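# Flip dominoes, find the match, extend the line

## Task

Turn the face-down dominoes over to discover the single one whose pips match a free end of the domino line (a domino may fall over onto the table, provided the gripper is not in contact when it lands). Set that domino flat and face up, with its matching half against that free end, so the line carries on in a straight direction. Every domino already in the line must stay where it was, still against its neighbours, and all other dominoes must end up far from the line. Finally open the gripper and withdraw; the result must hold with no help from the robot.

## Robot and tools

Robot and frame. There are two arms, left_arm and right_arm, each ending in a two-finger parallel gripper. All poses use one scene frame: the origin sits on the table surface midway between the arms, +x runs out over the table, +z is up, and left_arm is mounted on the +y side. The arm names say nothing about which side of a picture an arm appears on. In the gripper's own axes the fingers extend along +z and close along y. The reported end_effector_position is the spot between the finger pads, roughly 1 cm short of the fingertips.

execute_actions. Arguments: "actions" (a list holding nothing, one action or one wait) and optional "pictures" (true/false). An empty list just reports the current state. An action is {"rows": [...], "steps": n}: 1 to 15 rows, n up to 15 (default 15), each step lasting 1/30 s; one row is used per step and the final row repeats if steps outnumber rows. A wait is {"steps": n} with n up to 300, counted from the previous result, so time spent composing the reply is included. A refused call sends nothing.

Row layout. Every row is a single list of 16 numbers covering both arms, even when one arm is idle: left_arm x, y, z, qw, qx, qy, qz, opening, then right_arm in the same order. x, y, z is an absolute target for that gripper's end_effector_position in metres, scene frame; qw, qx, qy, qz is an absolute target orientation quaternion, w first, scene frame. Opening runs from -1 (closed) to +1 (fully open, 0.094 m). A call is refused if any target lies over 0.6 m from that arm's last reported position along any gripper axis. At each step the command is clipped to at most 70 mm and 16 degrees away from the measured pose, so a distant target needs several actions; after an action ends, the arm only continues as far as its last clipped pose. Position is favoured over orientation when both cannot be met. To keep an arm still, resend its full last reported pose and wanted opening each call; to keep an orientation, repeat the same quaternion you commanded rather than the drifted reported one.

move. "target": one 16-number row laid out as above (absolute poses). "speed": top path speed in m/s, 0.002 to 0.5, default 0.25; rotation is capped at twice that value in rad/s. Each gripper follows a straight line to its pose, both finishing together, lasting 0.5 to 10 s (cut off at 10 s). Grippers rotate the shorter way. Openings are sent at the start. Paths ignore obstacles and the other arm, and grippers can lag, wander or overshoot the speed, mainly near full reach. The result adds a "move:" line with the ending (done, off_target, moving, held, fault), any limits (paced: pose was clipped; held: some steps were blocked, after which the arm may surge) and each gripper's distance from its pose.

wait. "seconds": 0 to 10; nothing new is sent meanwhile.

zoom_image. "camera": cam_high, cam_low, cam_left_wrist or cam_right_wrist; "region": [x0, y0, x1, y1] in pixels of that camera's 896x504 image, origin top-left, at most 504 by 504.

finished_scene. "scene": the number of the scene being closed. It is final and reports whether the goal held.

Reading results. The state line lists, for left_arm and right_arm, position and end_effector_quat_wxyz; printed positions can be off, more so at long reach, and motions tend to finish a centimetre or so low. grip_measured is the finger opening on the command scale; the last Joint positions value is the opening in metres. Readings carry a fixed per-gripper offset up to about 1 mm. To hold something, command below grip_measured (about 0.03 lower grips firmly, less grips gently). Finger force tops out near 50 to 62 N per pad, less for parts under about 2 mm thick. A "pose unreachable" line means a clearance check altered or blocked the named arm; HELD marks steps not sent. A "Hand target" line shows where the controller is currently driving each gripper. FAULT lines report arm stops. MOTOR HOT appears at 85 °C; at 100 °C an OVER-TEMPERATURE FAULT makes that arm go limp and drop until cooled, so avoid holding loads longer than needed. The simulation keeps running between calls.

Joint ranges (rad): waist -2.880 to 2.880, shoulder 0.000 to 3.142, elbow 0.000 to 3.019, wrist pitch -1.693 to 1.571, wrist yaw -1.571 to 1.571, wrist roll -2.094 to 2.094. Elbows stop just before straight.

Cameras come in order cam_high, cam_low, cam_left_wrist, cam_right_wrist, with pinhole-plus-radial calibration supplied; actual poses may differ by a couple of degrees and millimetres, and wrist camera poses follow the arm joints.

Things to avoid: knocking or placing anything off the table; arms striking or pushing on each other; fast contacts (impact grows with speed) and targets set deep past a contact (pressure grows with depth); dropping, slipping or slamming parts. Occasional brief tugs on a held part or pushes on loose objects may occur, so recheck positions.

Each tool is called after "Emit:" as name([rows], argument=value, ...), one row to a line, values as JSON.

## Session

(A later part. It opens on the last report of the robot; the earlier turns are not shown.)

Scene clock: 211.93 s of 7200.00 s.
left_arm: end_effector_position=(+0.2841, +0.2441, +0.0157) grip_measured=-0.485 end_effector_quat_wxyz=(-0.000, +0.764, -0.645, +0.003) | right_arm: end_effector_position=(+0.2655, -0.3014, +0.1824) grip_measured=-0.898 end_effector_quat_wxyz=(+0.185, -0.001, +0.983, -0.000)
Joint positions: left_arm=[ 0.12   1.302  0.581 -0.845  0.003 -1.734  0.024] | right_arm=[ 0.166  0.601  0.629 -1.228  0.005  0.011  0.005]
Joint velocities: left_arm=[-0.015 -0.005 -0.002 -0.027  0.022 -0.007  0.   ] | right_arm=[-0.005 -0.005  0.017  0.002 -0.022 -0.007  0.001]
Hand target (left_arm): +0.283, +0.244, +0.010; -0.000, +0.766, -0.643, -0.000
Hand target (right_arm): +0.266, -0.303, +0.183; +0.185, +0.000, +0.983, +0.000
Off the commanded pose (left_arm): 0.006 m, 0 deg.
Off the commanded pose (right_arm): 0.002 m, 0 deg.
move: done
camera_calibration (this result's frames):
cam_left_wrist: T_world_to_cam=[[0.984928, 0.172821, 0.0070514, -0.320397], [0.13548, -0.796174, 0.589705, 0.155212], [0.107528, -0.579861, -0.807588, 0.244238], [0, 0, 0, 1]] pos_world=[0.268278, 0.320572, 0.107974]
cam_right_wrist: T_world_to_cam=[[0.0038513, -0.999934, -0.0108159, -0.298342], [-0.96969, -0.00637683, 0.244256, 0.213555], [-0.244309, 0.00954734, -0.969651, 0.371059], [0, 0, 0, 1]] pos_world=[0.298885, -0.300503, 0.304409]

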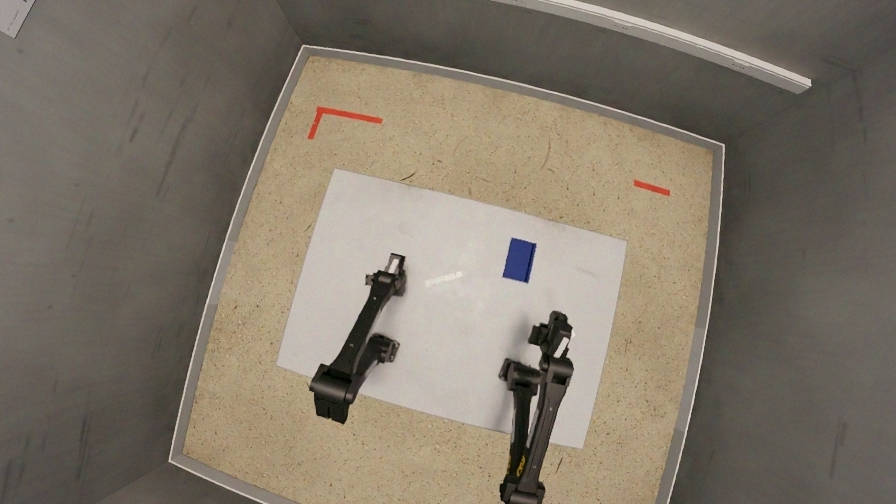

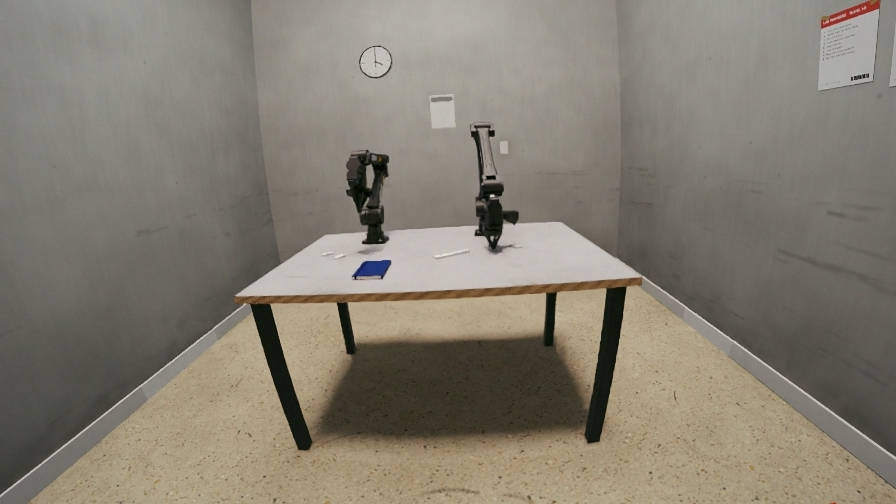

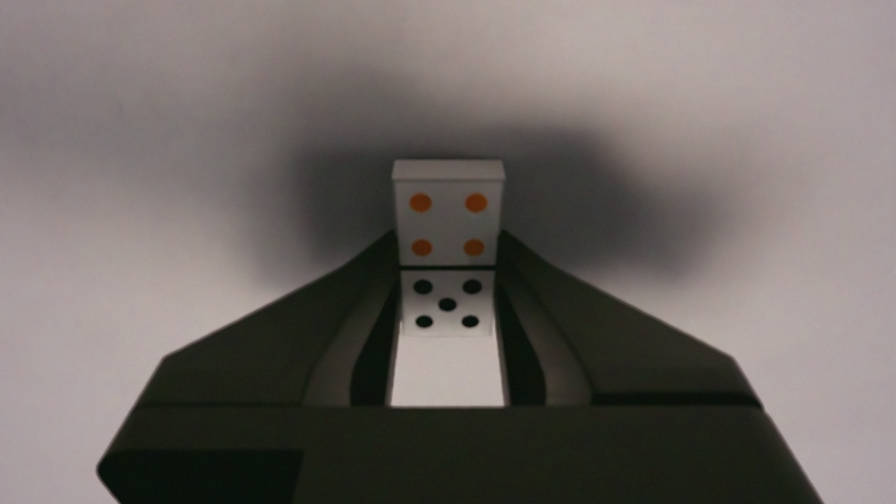

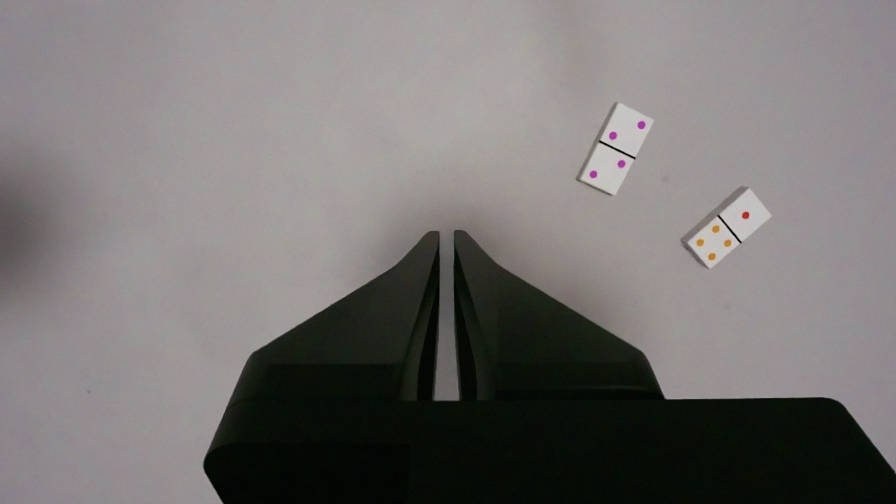

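Emit:
move(target=[0.283,0.244,0.008,0,-0.766,0.643,0,-0.52,0.2655,-0.303,0.183,0.185,0,0.983,0,-0.9], speed=0.02)

Emit:
move(target=[0.284,0.244,0.014,0,-0.766,0.643,0,0.6,0.2655,-0.303,0.183,0.185,0,0.983,0,-0.9])

Emit:
move(target=[0.30,0.244,0.065,0,-0.766,0.643,0,0.6,0.2655,-0.303,0.183,0.185,0,0.983,0,-0.9], speed=0.1)

Scene clock: 215.83 s of 7200.00 s.
left_arm: end_effector_position=(+0.2857, +0.2442, +0.0146) grip_measured=-0.485 end_effector_quat_wxyz=(-0.002, +0.764, -0.645, +0.004) | right_arm: end_effector_position=(+0.2655, -0.3014, +0.1824) grip_measured=-0.898 end_effector_quat_wxyz=(+0.185, -0.001, +0.983, -0.000)
Joint positions: left_arm=[ 0.12   1.306  0.581 -0.837  0.003 -1.734  0.024] | right_arm=[ 0.166  0.601  0.629 -1.228  0.005  0.011  0.005]
Joint velocities: left_arm=[-0.024  0.005 -0.002  0.012 -0.051 -0.037  0.   ] | right_arm=[-0.015 -0.005  0.012 -0.012  0.051 -0.022  0.   ]
Hand target (left_arm): +0.283, +0.244, +0.008; -0.000, +0.766, -0.643, +0.000
Hand target (right_arm): +0.266, -0.303, +0.183; +0.185, +0.000, +0.983, +0.000
Off the commanded pose (left_arm): 0.007 m, 1 deg.
Off the commanded pose (right_arm): 0.002 m, 0 deg.
After step 90, 0.20 s passed at rest.
move: done
camera_calibration (this result's frames):
cam_left_wrist: T_world_to_cam=[[0.98489, 0.172821, 0.0111885, -0.321997], [0.133004, -0.796189, 0.590248, 0.156329], [0.110916, -0.579841, -0.807144, 0.242245], [0, 0, 0, 1]] pos_world=[0.26947, 0.320579, 0.106857]
cam_right_wrist: T_world_to_cam=[[0.0038513, -0.999934, -0.0108159, -0.298342], [-0.96969, -0.00637683, 0.244256, 0.213555], [-0.244309, 0.00954734, -0.969651, 0.371059], [0, 0, 0, 1]] pos_world=[0.298885, -0.300503, 0.304409]

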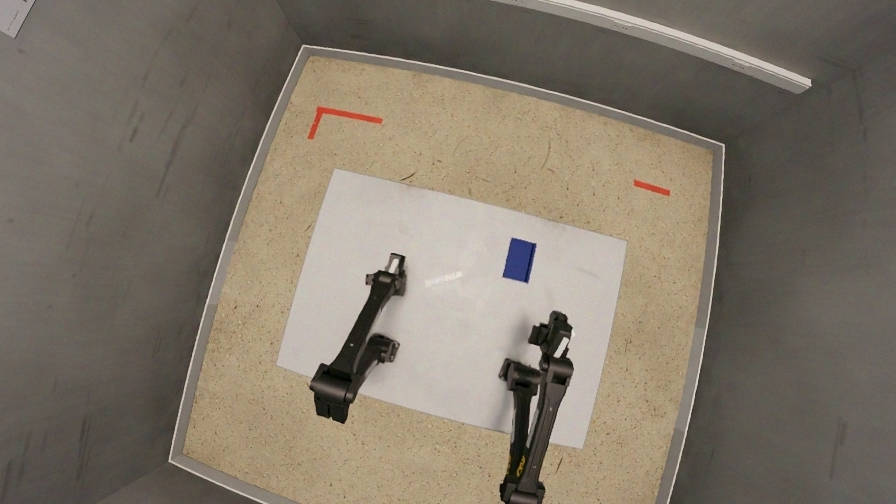

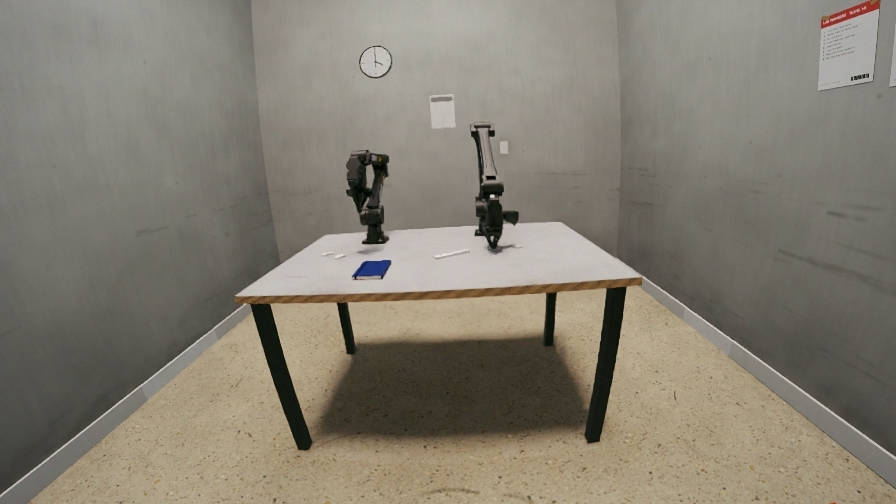

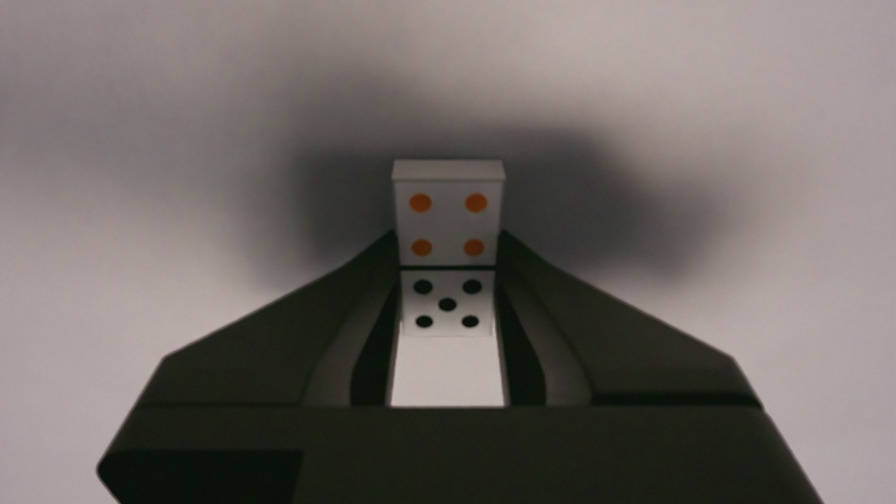

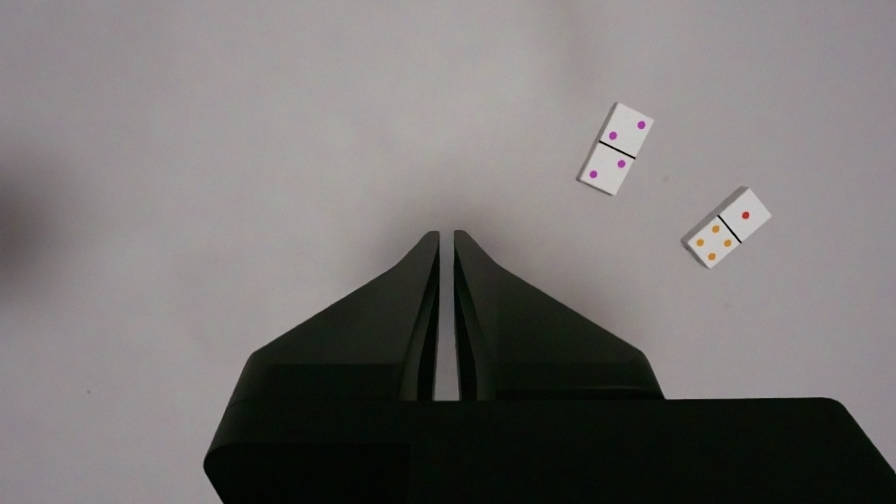

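Scene clock: 216.53 s of 7200.00 s.
left_arm: end_effector_position=(+0.2857, +0.2442, +0.0146) grip_measured=+0.598 end_effector_quat_wxyz=(-0.002, +0.764, -0.645, +0.004) | right_arm: end_effector_position=(+0.2655, -0.3014, +0.1824) grip_measured=-0.898 end_effector_quat_wxyz=(+0.185, -0.001, +0.983, -0.000)
Joint positions: left_arm=[ 0.12   1.306  0.581 -0.837  0.003 -1.734  0.075] | right_arm=[ 0.166  0.601  0.629 -1.228  0.005  0.011  0.005]
Joint velocities: left_arm=[-0.015 -0.005  0.007  0.012 -0.022 -0.051 -0.   ] | right_arm=[ 0.005 -0.005  0.002 -0.002 -0.022  0.051  0.   ]
Hand target (left_arm): +0.284, +0.244, +0.014; +0.000, +0.766, -0.643, +0.000
Hand target (right_arm): +0.266, -0.303, +0.183; +0.185, +0.000, +0.983, +0.000
Off the commanded pose (left_arm): 0.002 m, 1 deg.
Off the commanded pose (right_arm): 0.002 m, 0 deg.
move: done
camera_calibration (this result's frames):
cam_left_wrist: T_world_to_cam=[[0.98489, 0.172821, 0.0111885, -0.321997], [0.133004, -0.796189, 0.590248, 0.156329], [0.110916, -0.579841, -0.807144, 0.242245], [0, 0, 0, 1]] pos_world=[0.26947, 0.320579, 0.106857]
cam_right_wrist: T_world_to_cam=[[0.0038513, -0.999934, -0.0108159, -0.298342], [-0.96969, -0.00637683, 0.244256, 0.213555], [-0.244309, 0.00954734, -0.969651, 0.371059], [0, 0, 0, 1]] pos_world=[0.298885, -0.300503, 0.304409]

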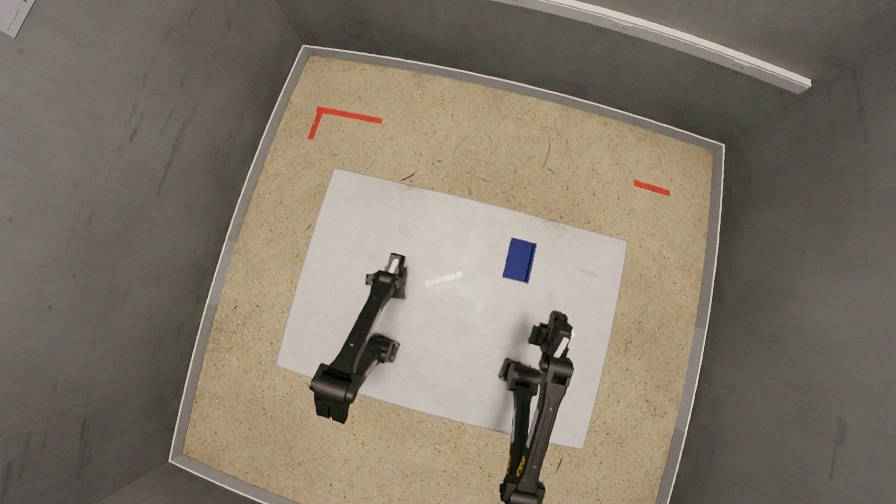

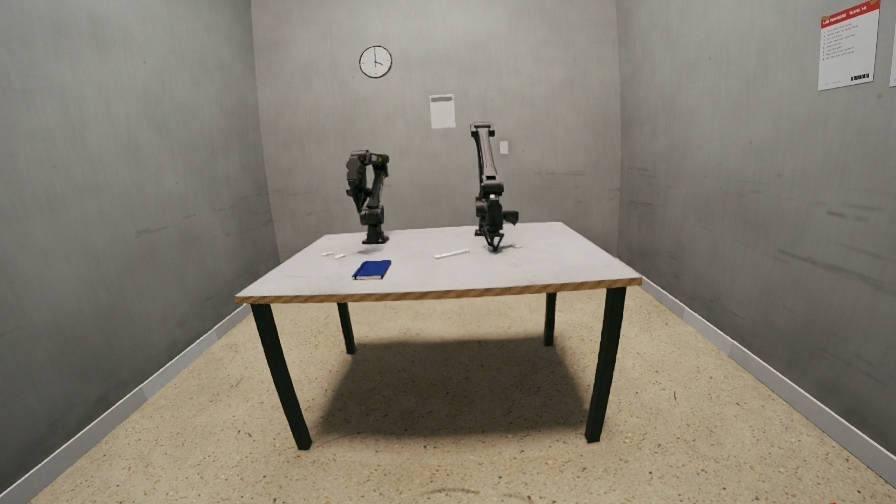

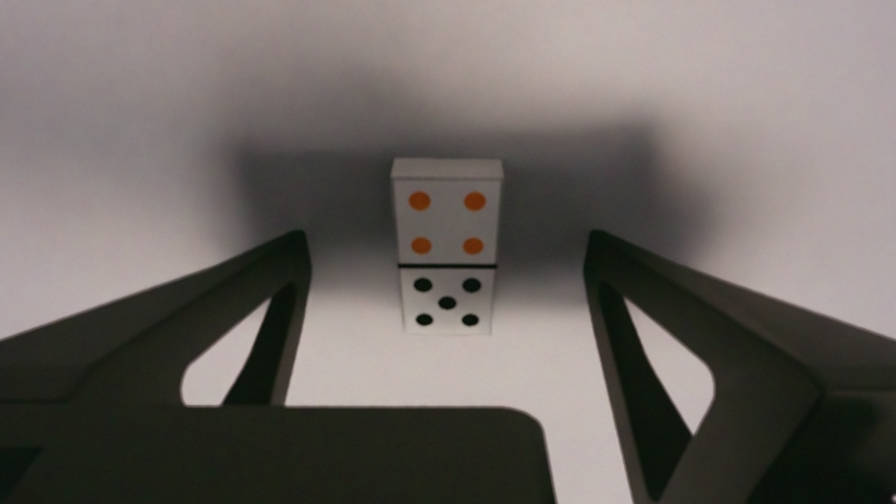

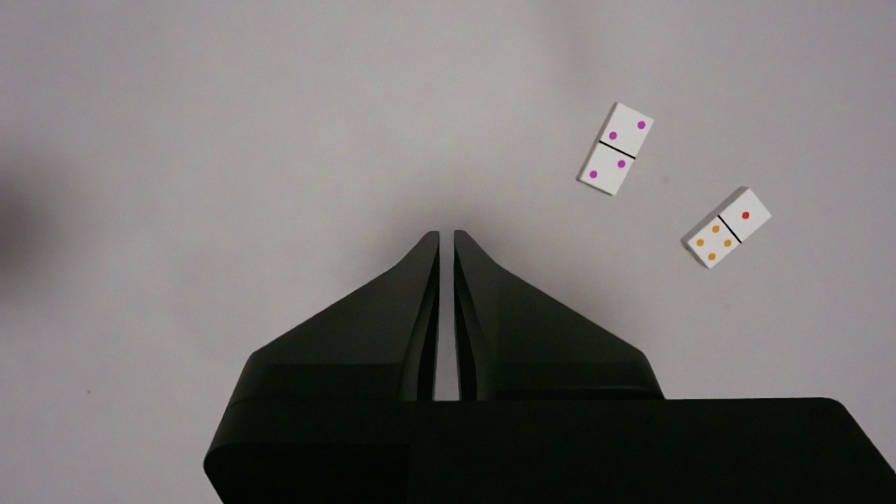

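Scene clock: 217.43 s of 7200.00 s.
left_arm: end_effector_position=(+0.2818, +0.2441, +0.0482) grip_measured=+0.598 end_effector_quat_wxyz=(+0.014, +0.764, -0.645, -0.014) | right_arm: end_effector_position=(+0.2655, -0.3014, +0.1824) grip_measured=-0.898 end_effector_quat_wxyz=(+0.185, -0.001, +0.983, -0.000)
Joint positions: left_arm=[ 0.12   1.254  0.648 -1.005  0.003 -1.734  0.075] | right_arm=[ 0.166  0.601  0.629 -1.228  0.005  0.011  0.005]
Joint velocities: left_arm=[-0.005 -0.015 -0.007 -0.017 -0.037  0.037  0.001] | right_arm=[ 0.005 -0.005 -0.022 -0.002 -0.037  0.007  0.001]
Hand target (left_arm): +0.299, +0.244, +0.065; +0.000, +0.766, -0.643, +0.000
Hand target (right_arm): +0.266, -0.303, +0.183; +0.185, +0.000, +0.983, +0.000
Off the commanded pose (left_arm): 0.025 m, 2 deg.
Off the commanded pose (right_arm): 0.002 m, 0 deg.
move: off_target (left_arm)
camera_calibration (this result's frames):
cam_left_wrist: T_world_to_cam=[[0.984247, 0.172817, -0.0373212, -0.316095], [0.161883, -0.79602, 0.583221, 0.129152], [0.0710822, -0.580074, -0.811456, 0.281254], [0, 0, 0, 1]] pos_world=[0.270216, 0.320583, 0.141104]
cam_right_wrist: T_world_to_cam=[[0.0038513, -0.999934, -0.0108159, -0.298342], [-0.96969, -0.00637683, 0.244256, 0.213555], [-0.244309, 0.00954734, -0.969651, 0.371059], [0, 0, 0, 1]] pos_world=[0.298885, -0.300503, 0.304409]

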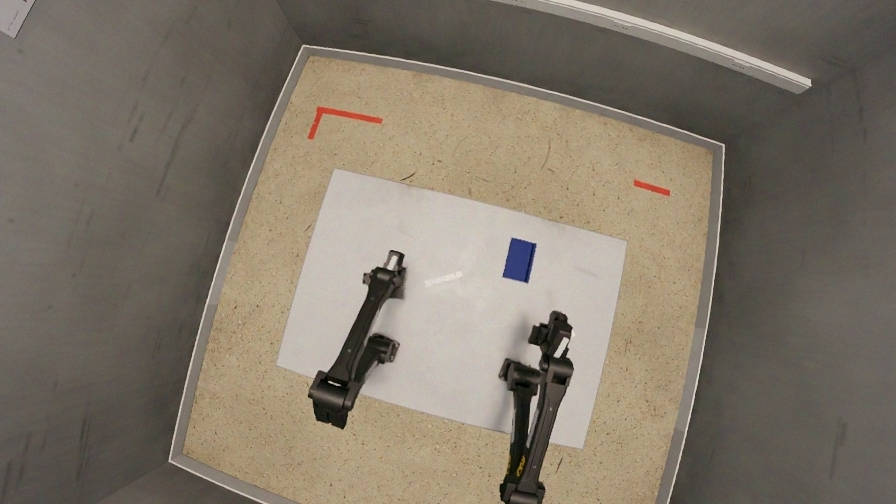

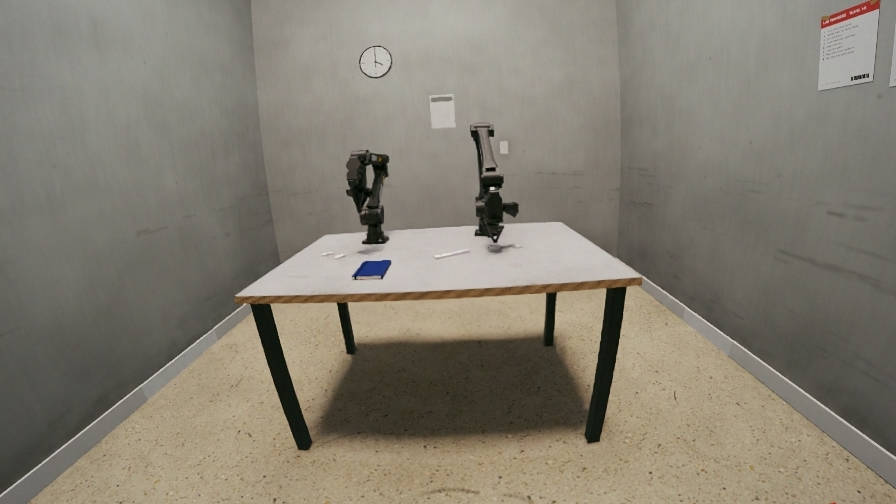

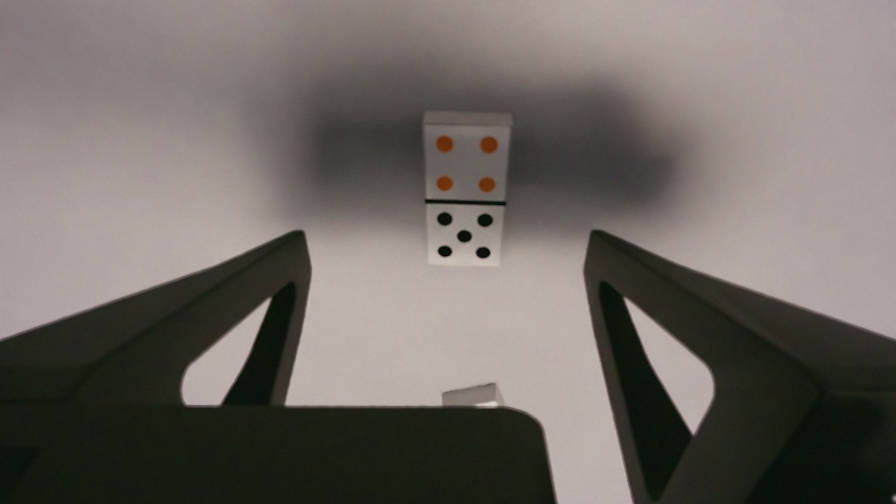

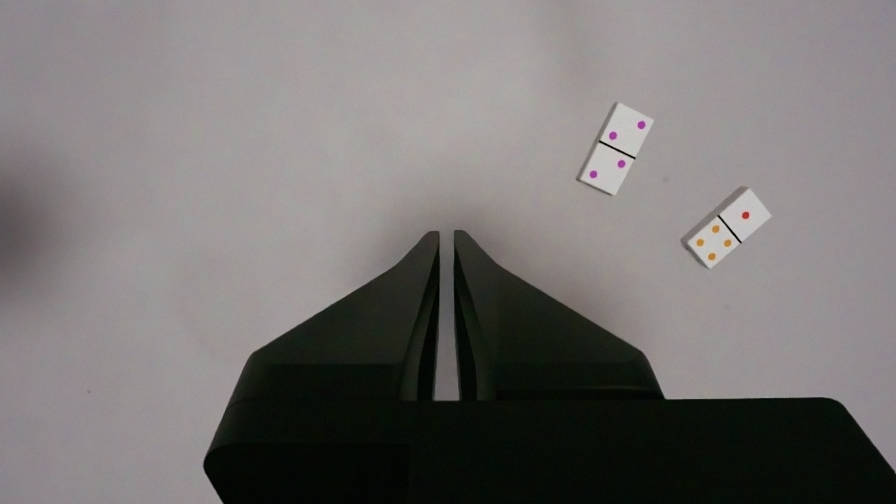

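Rotating the hand via φ=0 to φ=-80.

Emit:
move(target=[0.30,0.244,0.065,0,0,1,0,0.2,0.2655,-0.303,0.183,0.185,0,0.983,0,-0.9], speed=0.5)

Emit:
move(target=[0.30,0.244,0.065,0,0.643,0.766,0,0.2,0.2655,-0.303,0.183,0.185,0,0.983,0,-0.9], speed=0.5)

Emit:
move(target=[0.285,0.244,0.010,0,0.643,0.766,0,0.2,0.2655,-0.303,0.183,0.185,0,0.983,0,-0.9], speed=0.05)

Scene clock: 223.37 s of 7200.00 s.
left_arm: end_effector_position=(+0.2818, +0.2443, +0.0482) grip_measured=+0.202 end_effector_quat_wxyz=(-0.020, -0.005, +1.000, +0.002) | right_arm: end_effector_position=(+0.2655, -0.3014, +0.1824) grip_measured=-0.898 end_effector_quat_wxyz=(+0.185, -0.001, +0.983, -0.000)
Joint positions: left_arm=[ 0.116  1.254  0.648 -1.005 -0.005 -0.009  0.056] | right_arm=[ 0.166  0.601  0.629 -1.228  0.005  0.011  0.005]
Joint velocities: left_arm=[ 0.005 -0.005 -0.012  0.007 -0.037  0.007 -0.   ] | right_arm=[-0.005  0.005  0.007  0.007  0.007  0.037 -0.001]
Hand target (left_arm): +0.299, +0.244, +0.065; +0.000, -0.000, +1.000, +0.000
Hand target (right_arm): +0.266, -0.303, +0.183; +0.185, +0.000, +0.983, +0.000
Off the commanded pose (left_arm): 0.025 m, 2 deg.
Off the commanded pose (right_arm): 0.002 m, 0 deg.
After step 90, 0.43 s passed at rest.
move: off_target (left_arm)
camera_calibration (this result's frames):
cam_left_wrist: T_world_to_cam=[[0.0147856, -0.999888, -0.00239749, 0.241919], [-0.785262, -0.0130962, 0.619026, 0.203166], [-0.618988, -0.00727002, -0.785367, 0.334599], [0, 0, 0, 1]] pos_world=[0.363074, 0.246985, 0.137598]
cam_right_wrist: T_world_to_cam=[[0.0038513, -0.999934, -0.0108159, -0.298342], [-0.96969, -0.00637683, 0.244256, 0.213555], [-0.244309, 0.00954734, -0.969651, 0.371059], [0, 0, 0, 1]] pos_world=[0.298885, -0.300503, 0.304409]

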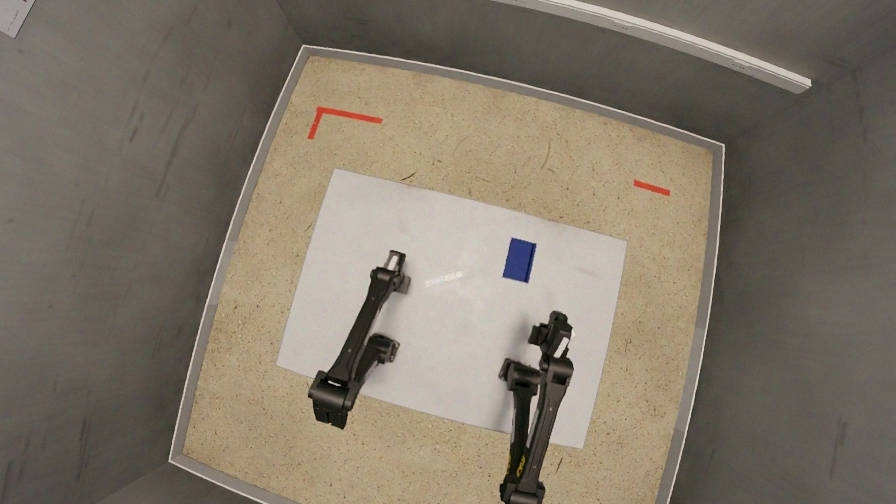

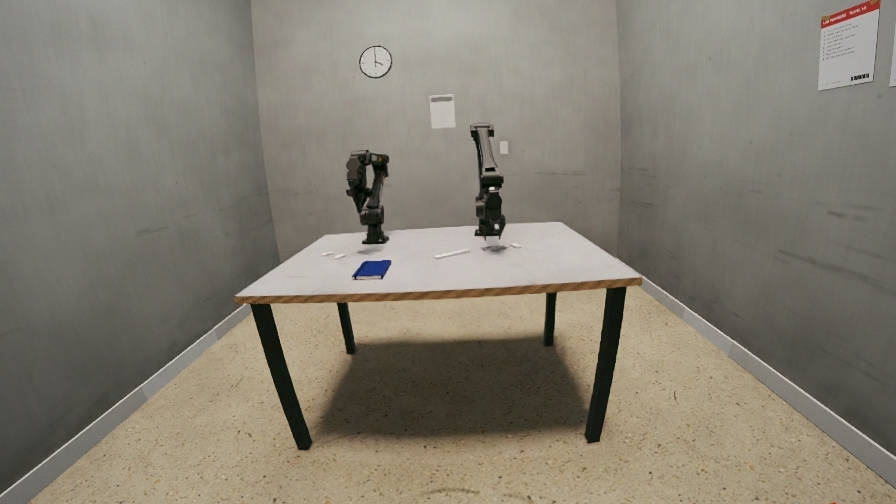

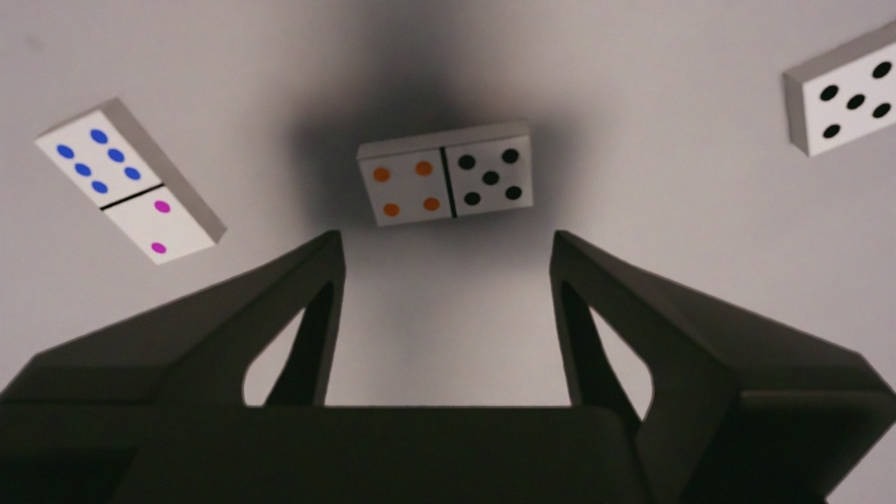

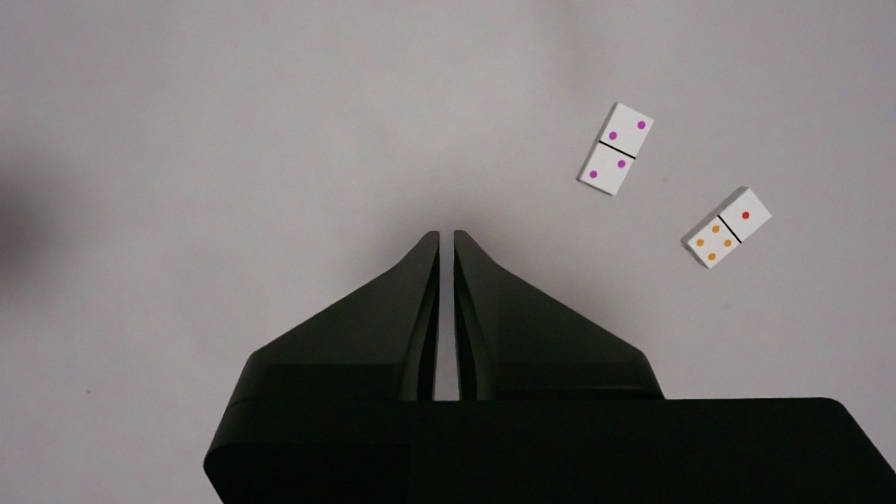

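Scene clock: 225.53 s of 7200.00 s.
left_arm: end_effector_position=(+0.2818, +0.2441, +0.0482) grip_measured=+0.202 end_effector_quat_wxyz=(-0.017, +0.639, +0.769, -0.011) | right_arm: end_effector_position=(+0.2655, -0.3014, +0.1824) grip_measured=-0.898 end_effector_quat_wxyz=(+0.185, -0.001, +0.983, -0.000)
Joint positions: left_arm=[ 0.115  1.254  0.648 -1.005 -0.005  1.388  0.056] | right_arm=[ 0.166  0.601  0.629 -1.228  0.005  0.011  0.005]
Joint velocities: left_arm=[-0.015 -0.024 -0.012 -0.017  0.095  0.081 -0.   ] | right_arm=[-0.005  0.005  0.007 -0.017  0.051 -0.051  0.001]
Hand target (left_arm): +0.299, +0.244, +0.065; -0.000, +0.643, +0.766, +0.000
Hand target (right_arm): +0.266, -0.303, +0.183; +0.185, +0.000, +0.983, +0.000
Off the commanded pose (left_arm): 0.025 m, 2 deg.
Off the commanded pose (right_arm): 0.002 m, 0 deg.
move: off_target (left_arm)
camera_calibration (this result's frames):
cam_left_wrist: T_world_to_cam=[[-0.981357, -0.187597, 0.0417888, 0.321975], [-0.126213, 0.793008, 0.595993, -0.178174], [-0.144945, 0.579608, -0.801901, 0.058583], [0, 0, 0, 1]] pos_world=[0.301975, 0.16774, 0.139713]
cam_right_wrist: T_world_to_cam=[[0.0038513, -0.999934, -0.0108159, -0.298342], [-0.96969, -0.00637683, 0.244256, 0.213555], [-0.244309, 0.00954734, -0.969651, 0.371059], [0, 0, 0, 1]] pos_world=[0.298885, -0.300503, 0.304409]

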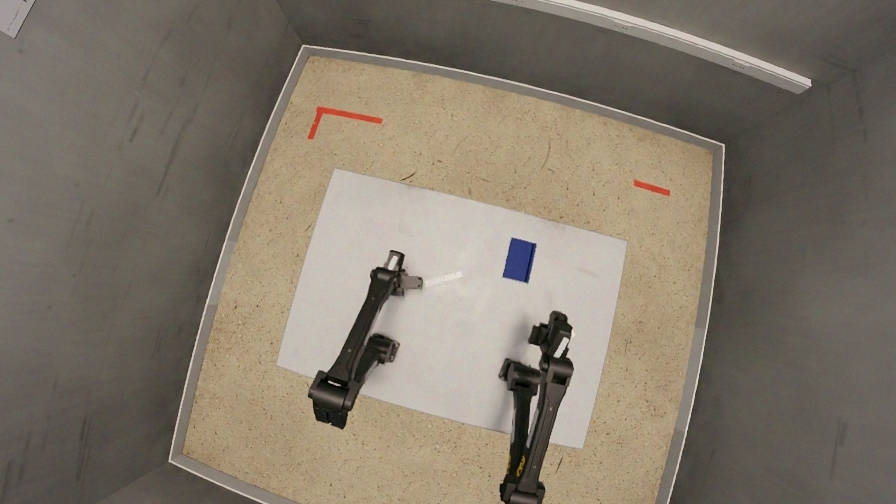

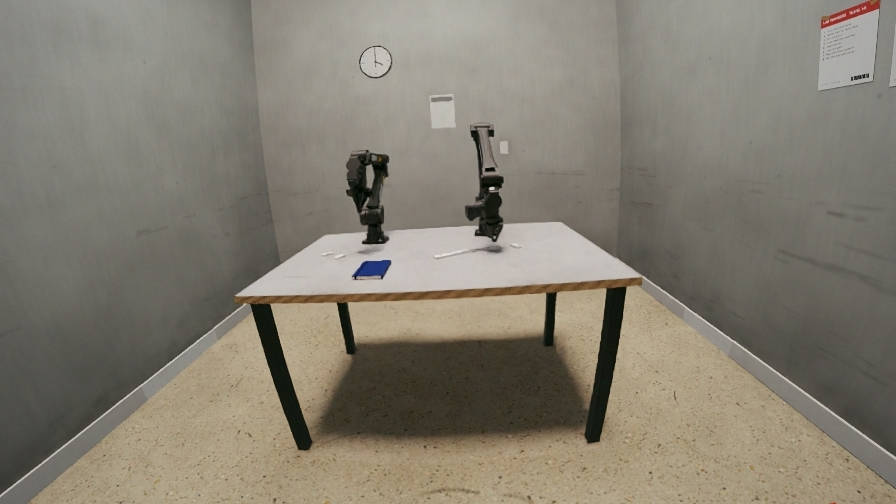

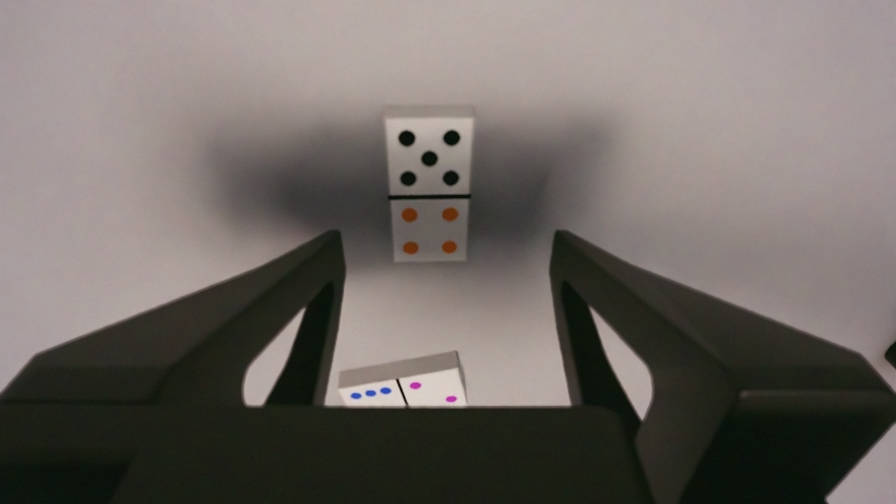

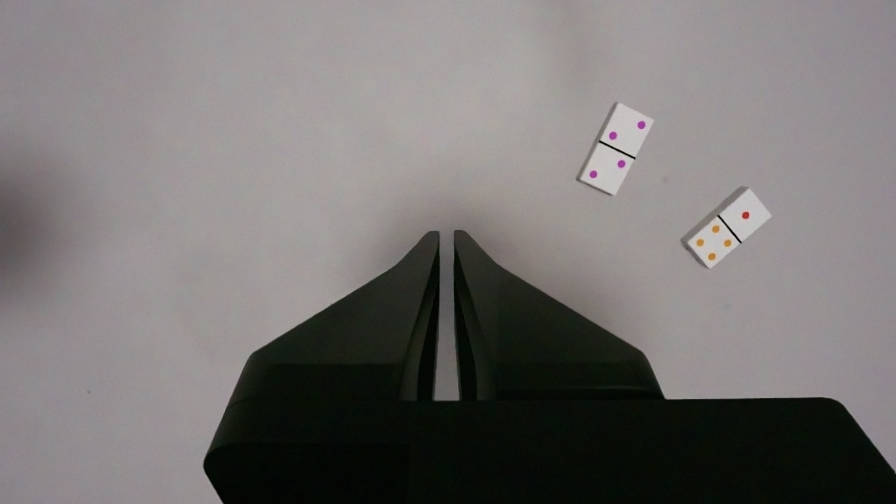

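Scene clock: 226.60 s of 7200.00 s.
left_arm: end_effector_position=(+0.2863, +0.2440, +0.0156) grip_measured=+0.202 end_effector_quat_wxyz=(+0.000, +0.640, +0.768, +0.003) | right_arm: end_effector_position=(+0.2655, -0.3014, +0.1824) grip_measured=-0.898 end_effector_quat_wxyz=(+0.185, -0.001, +0.983, -0.000)
Joint positions: left_arm=[ 0.115  1.309  0.587 -0.844 -0.004  1.391  0.056] | right_arm=[ 0.166  0.601  0.629 -1.228  0.005  0.011  0.005]
Joint velocities: left_arm=[-0.005 -0.005  0.007  0.022 -0.022  0.022  0.001] | right_arm=[-0.015  0.005  0.017  0.022 -0.022 -0.022 -0.001]
Hand target (left_arm): +0.285, +0.244, +0.010; -0.000, +0.643, +0.766, +0.000
Hand target (right_arm): +0.266, -0.303, +0.183; +0.185, +0.000, +0.983, +0.000
Off the commanded pose (left_arm): 0.006 m, 1 deg.
Off the commanded pose (right_arm): 0.002 m, 0 deg.
move: done
camera_calibration (this result's frames):
cam_left_wrist: T_world_to_cam=[[-0.982811, -0.184599, -0.00233948, 0.328187], [-0.150475, 0.793665, 0.589452, -0.15121], [-0.106955, 0.579672, -0.8078, 0.0223113], [0, 0, 0, 1]] pos_world=[0.302179, 0.16766, 0.107922]
cam_right_wrist: T_world_to_cam=[[0.0038513, -0.999934, -0.0108159, -0.298342], [-0.96969, -0.00637683, 0.244256, 0.213555], [-0.244309, 0.00954734, -0.969651, 0.371059], [0, 0, 0, 1]] pos_world=[0.298885, -0.300503, 0.304409]

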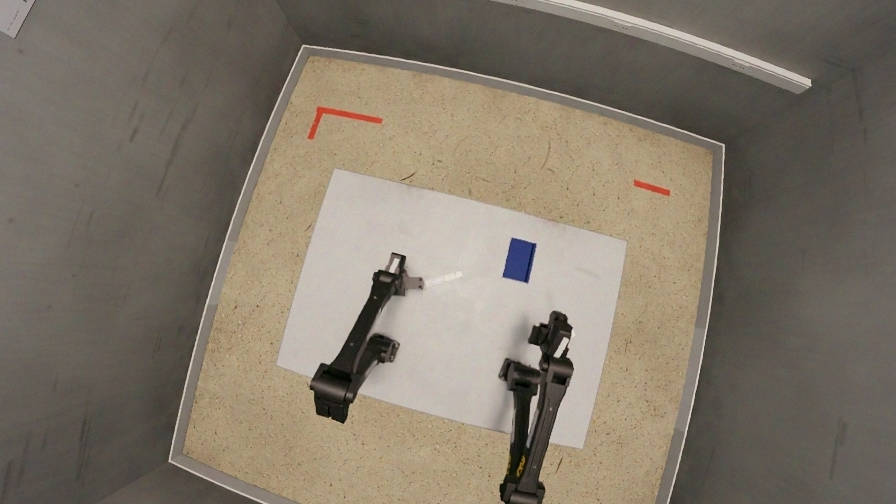

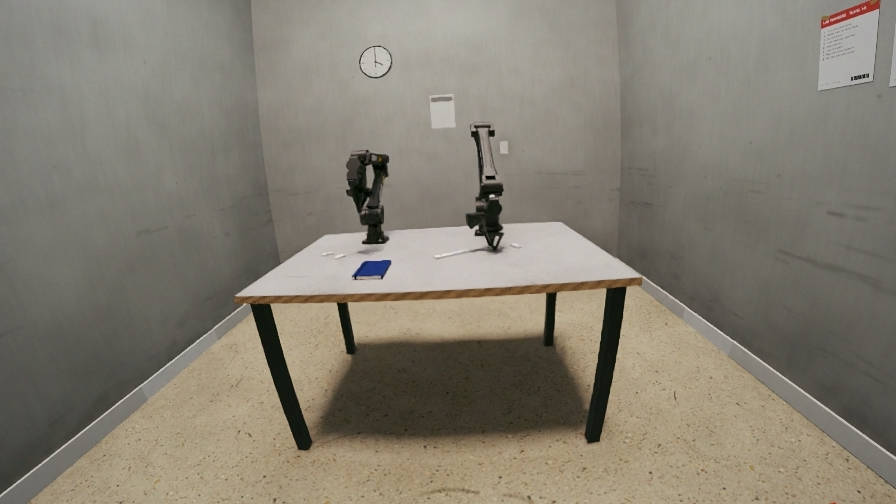

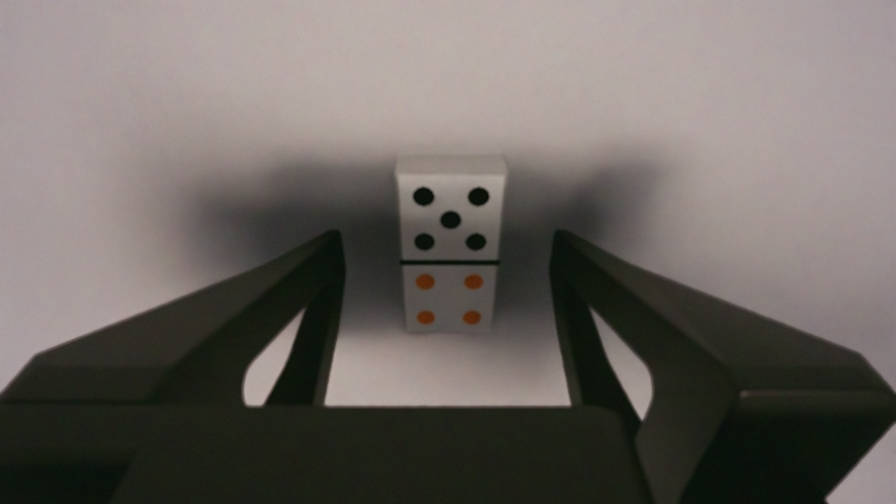

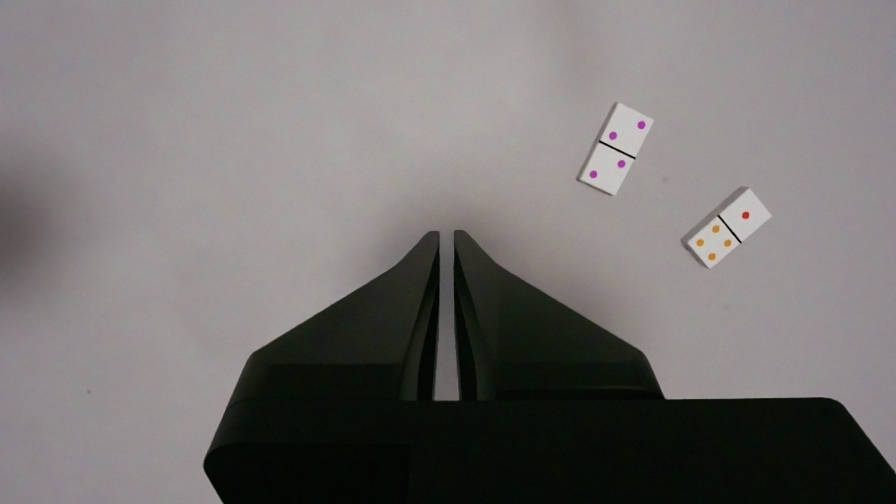

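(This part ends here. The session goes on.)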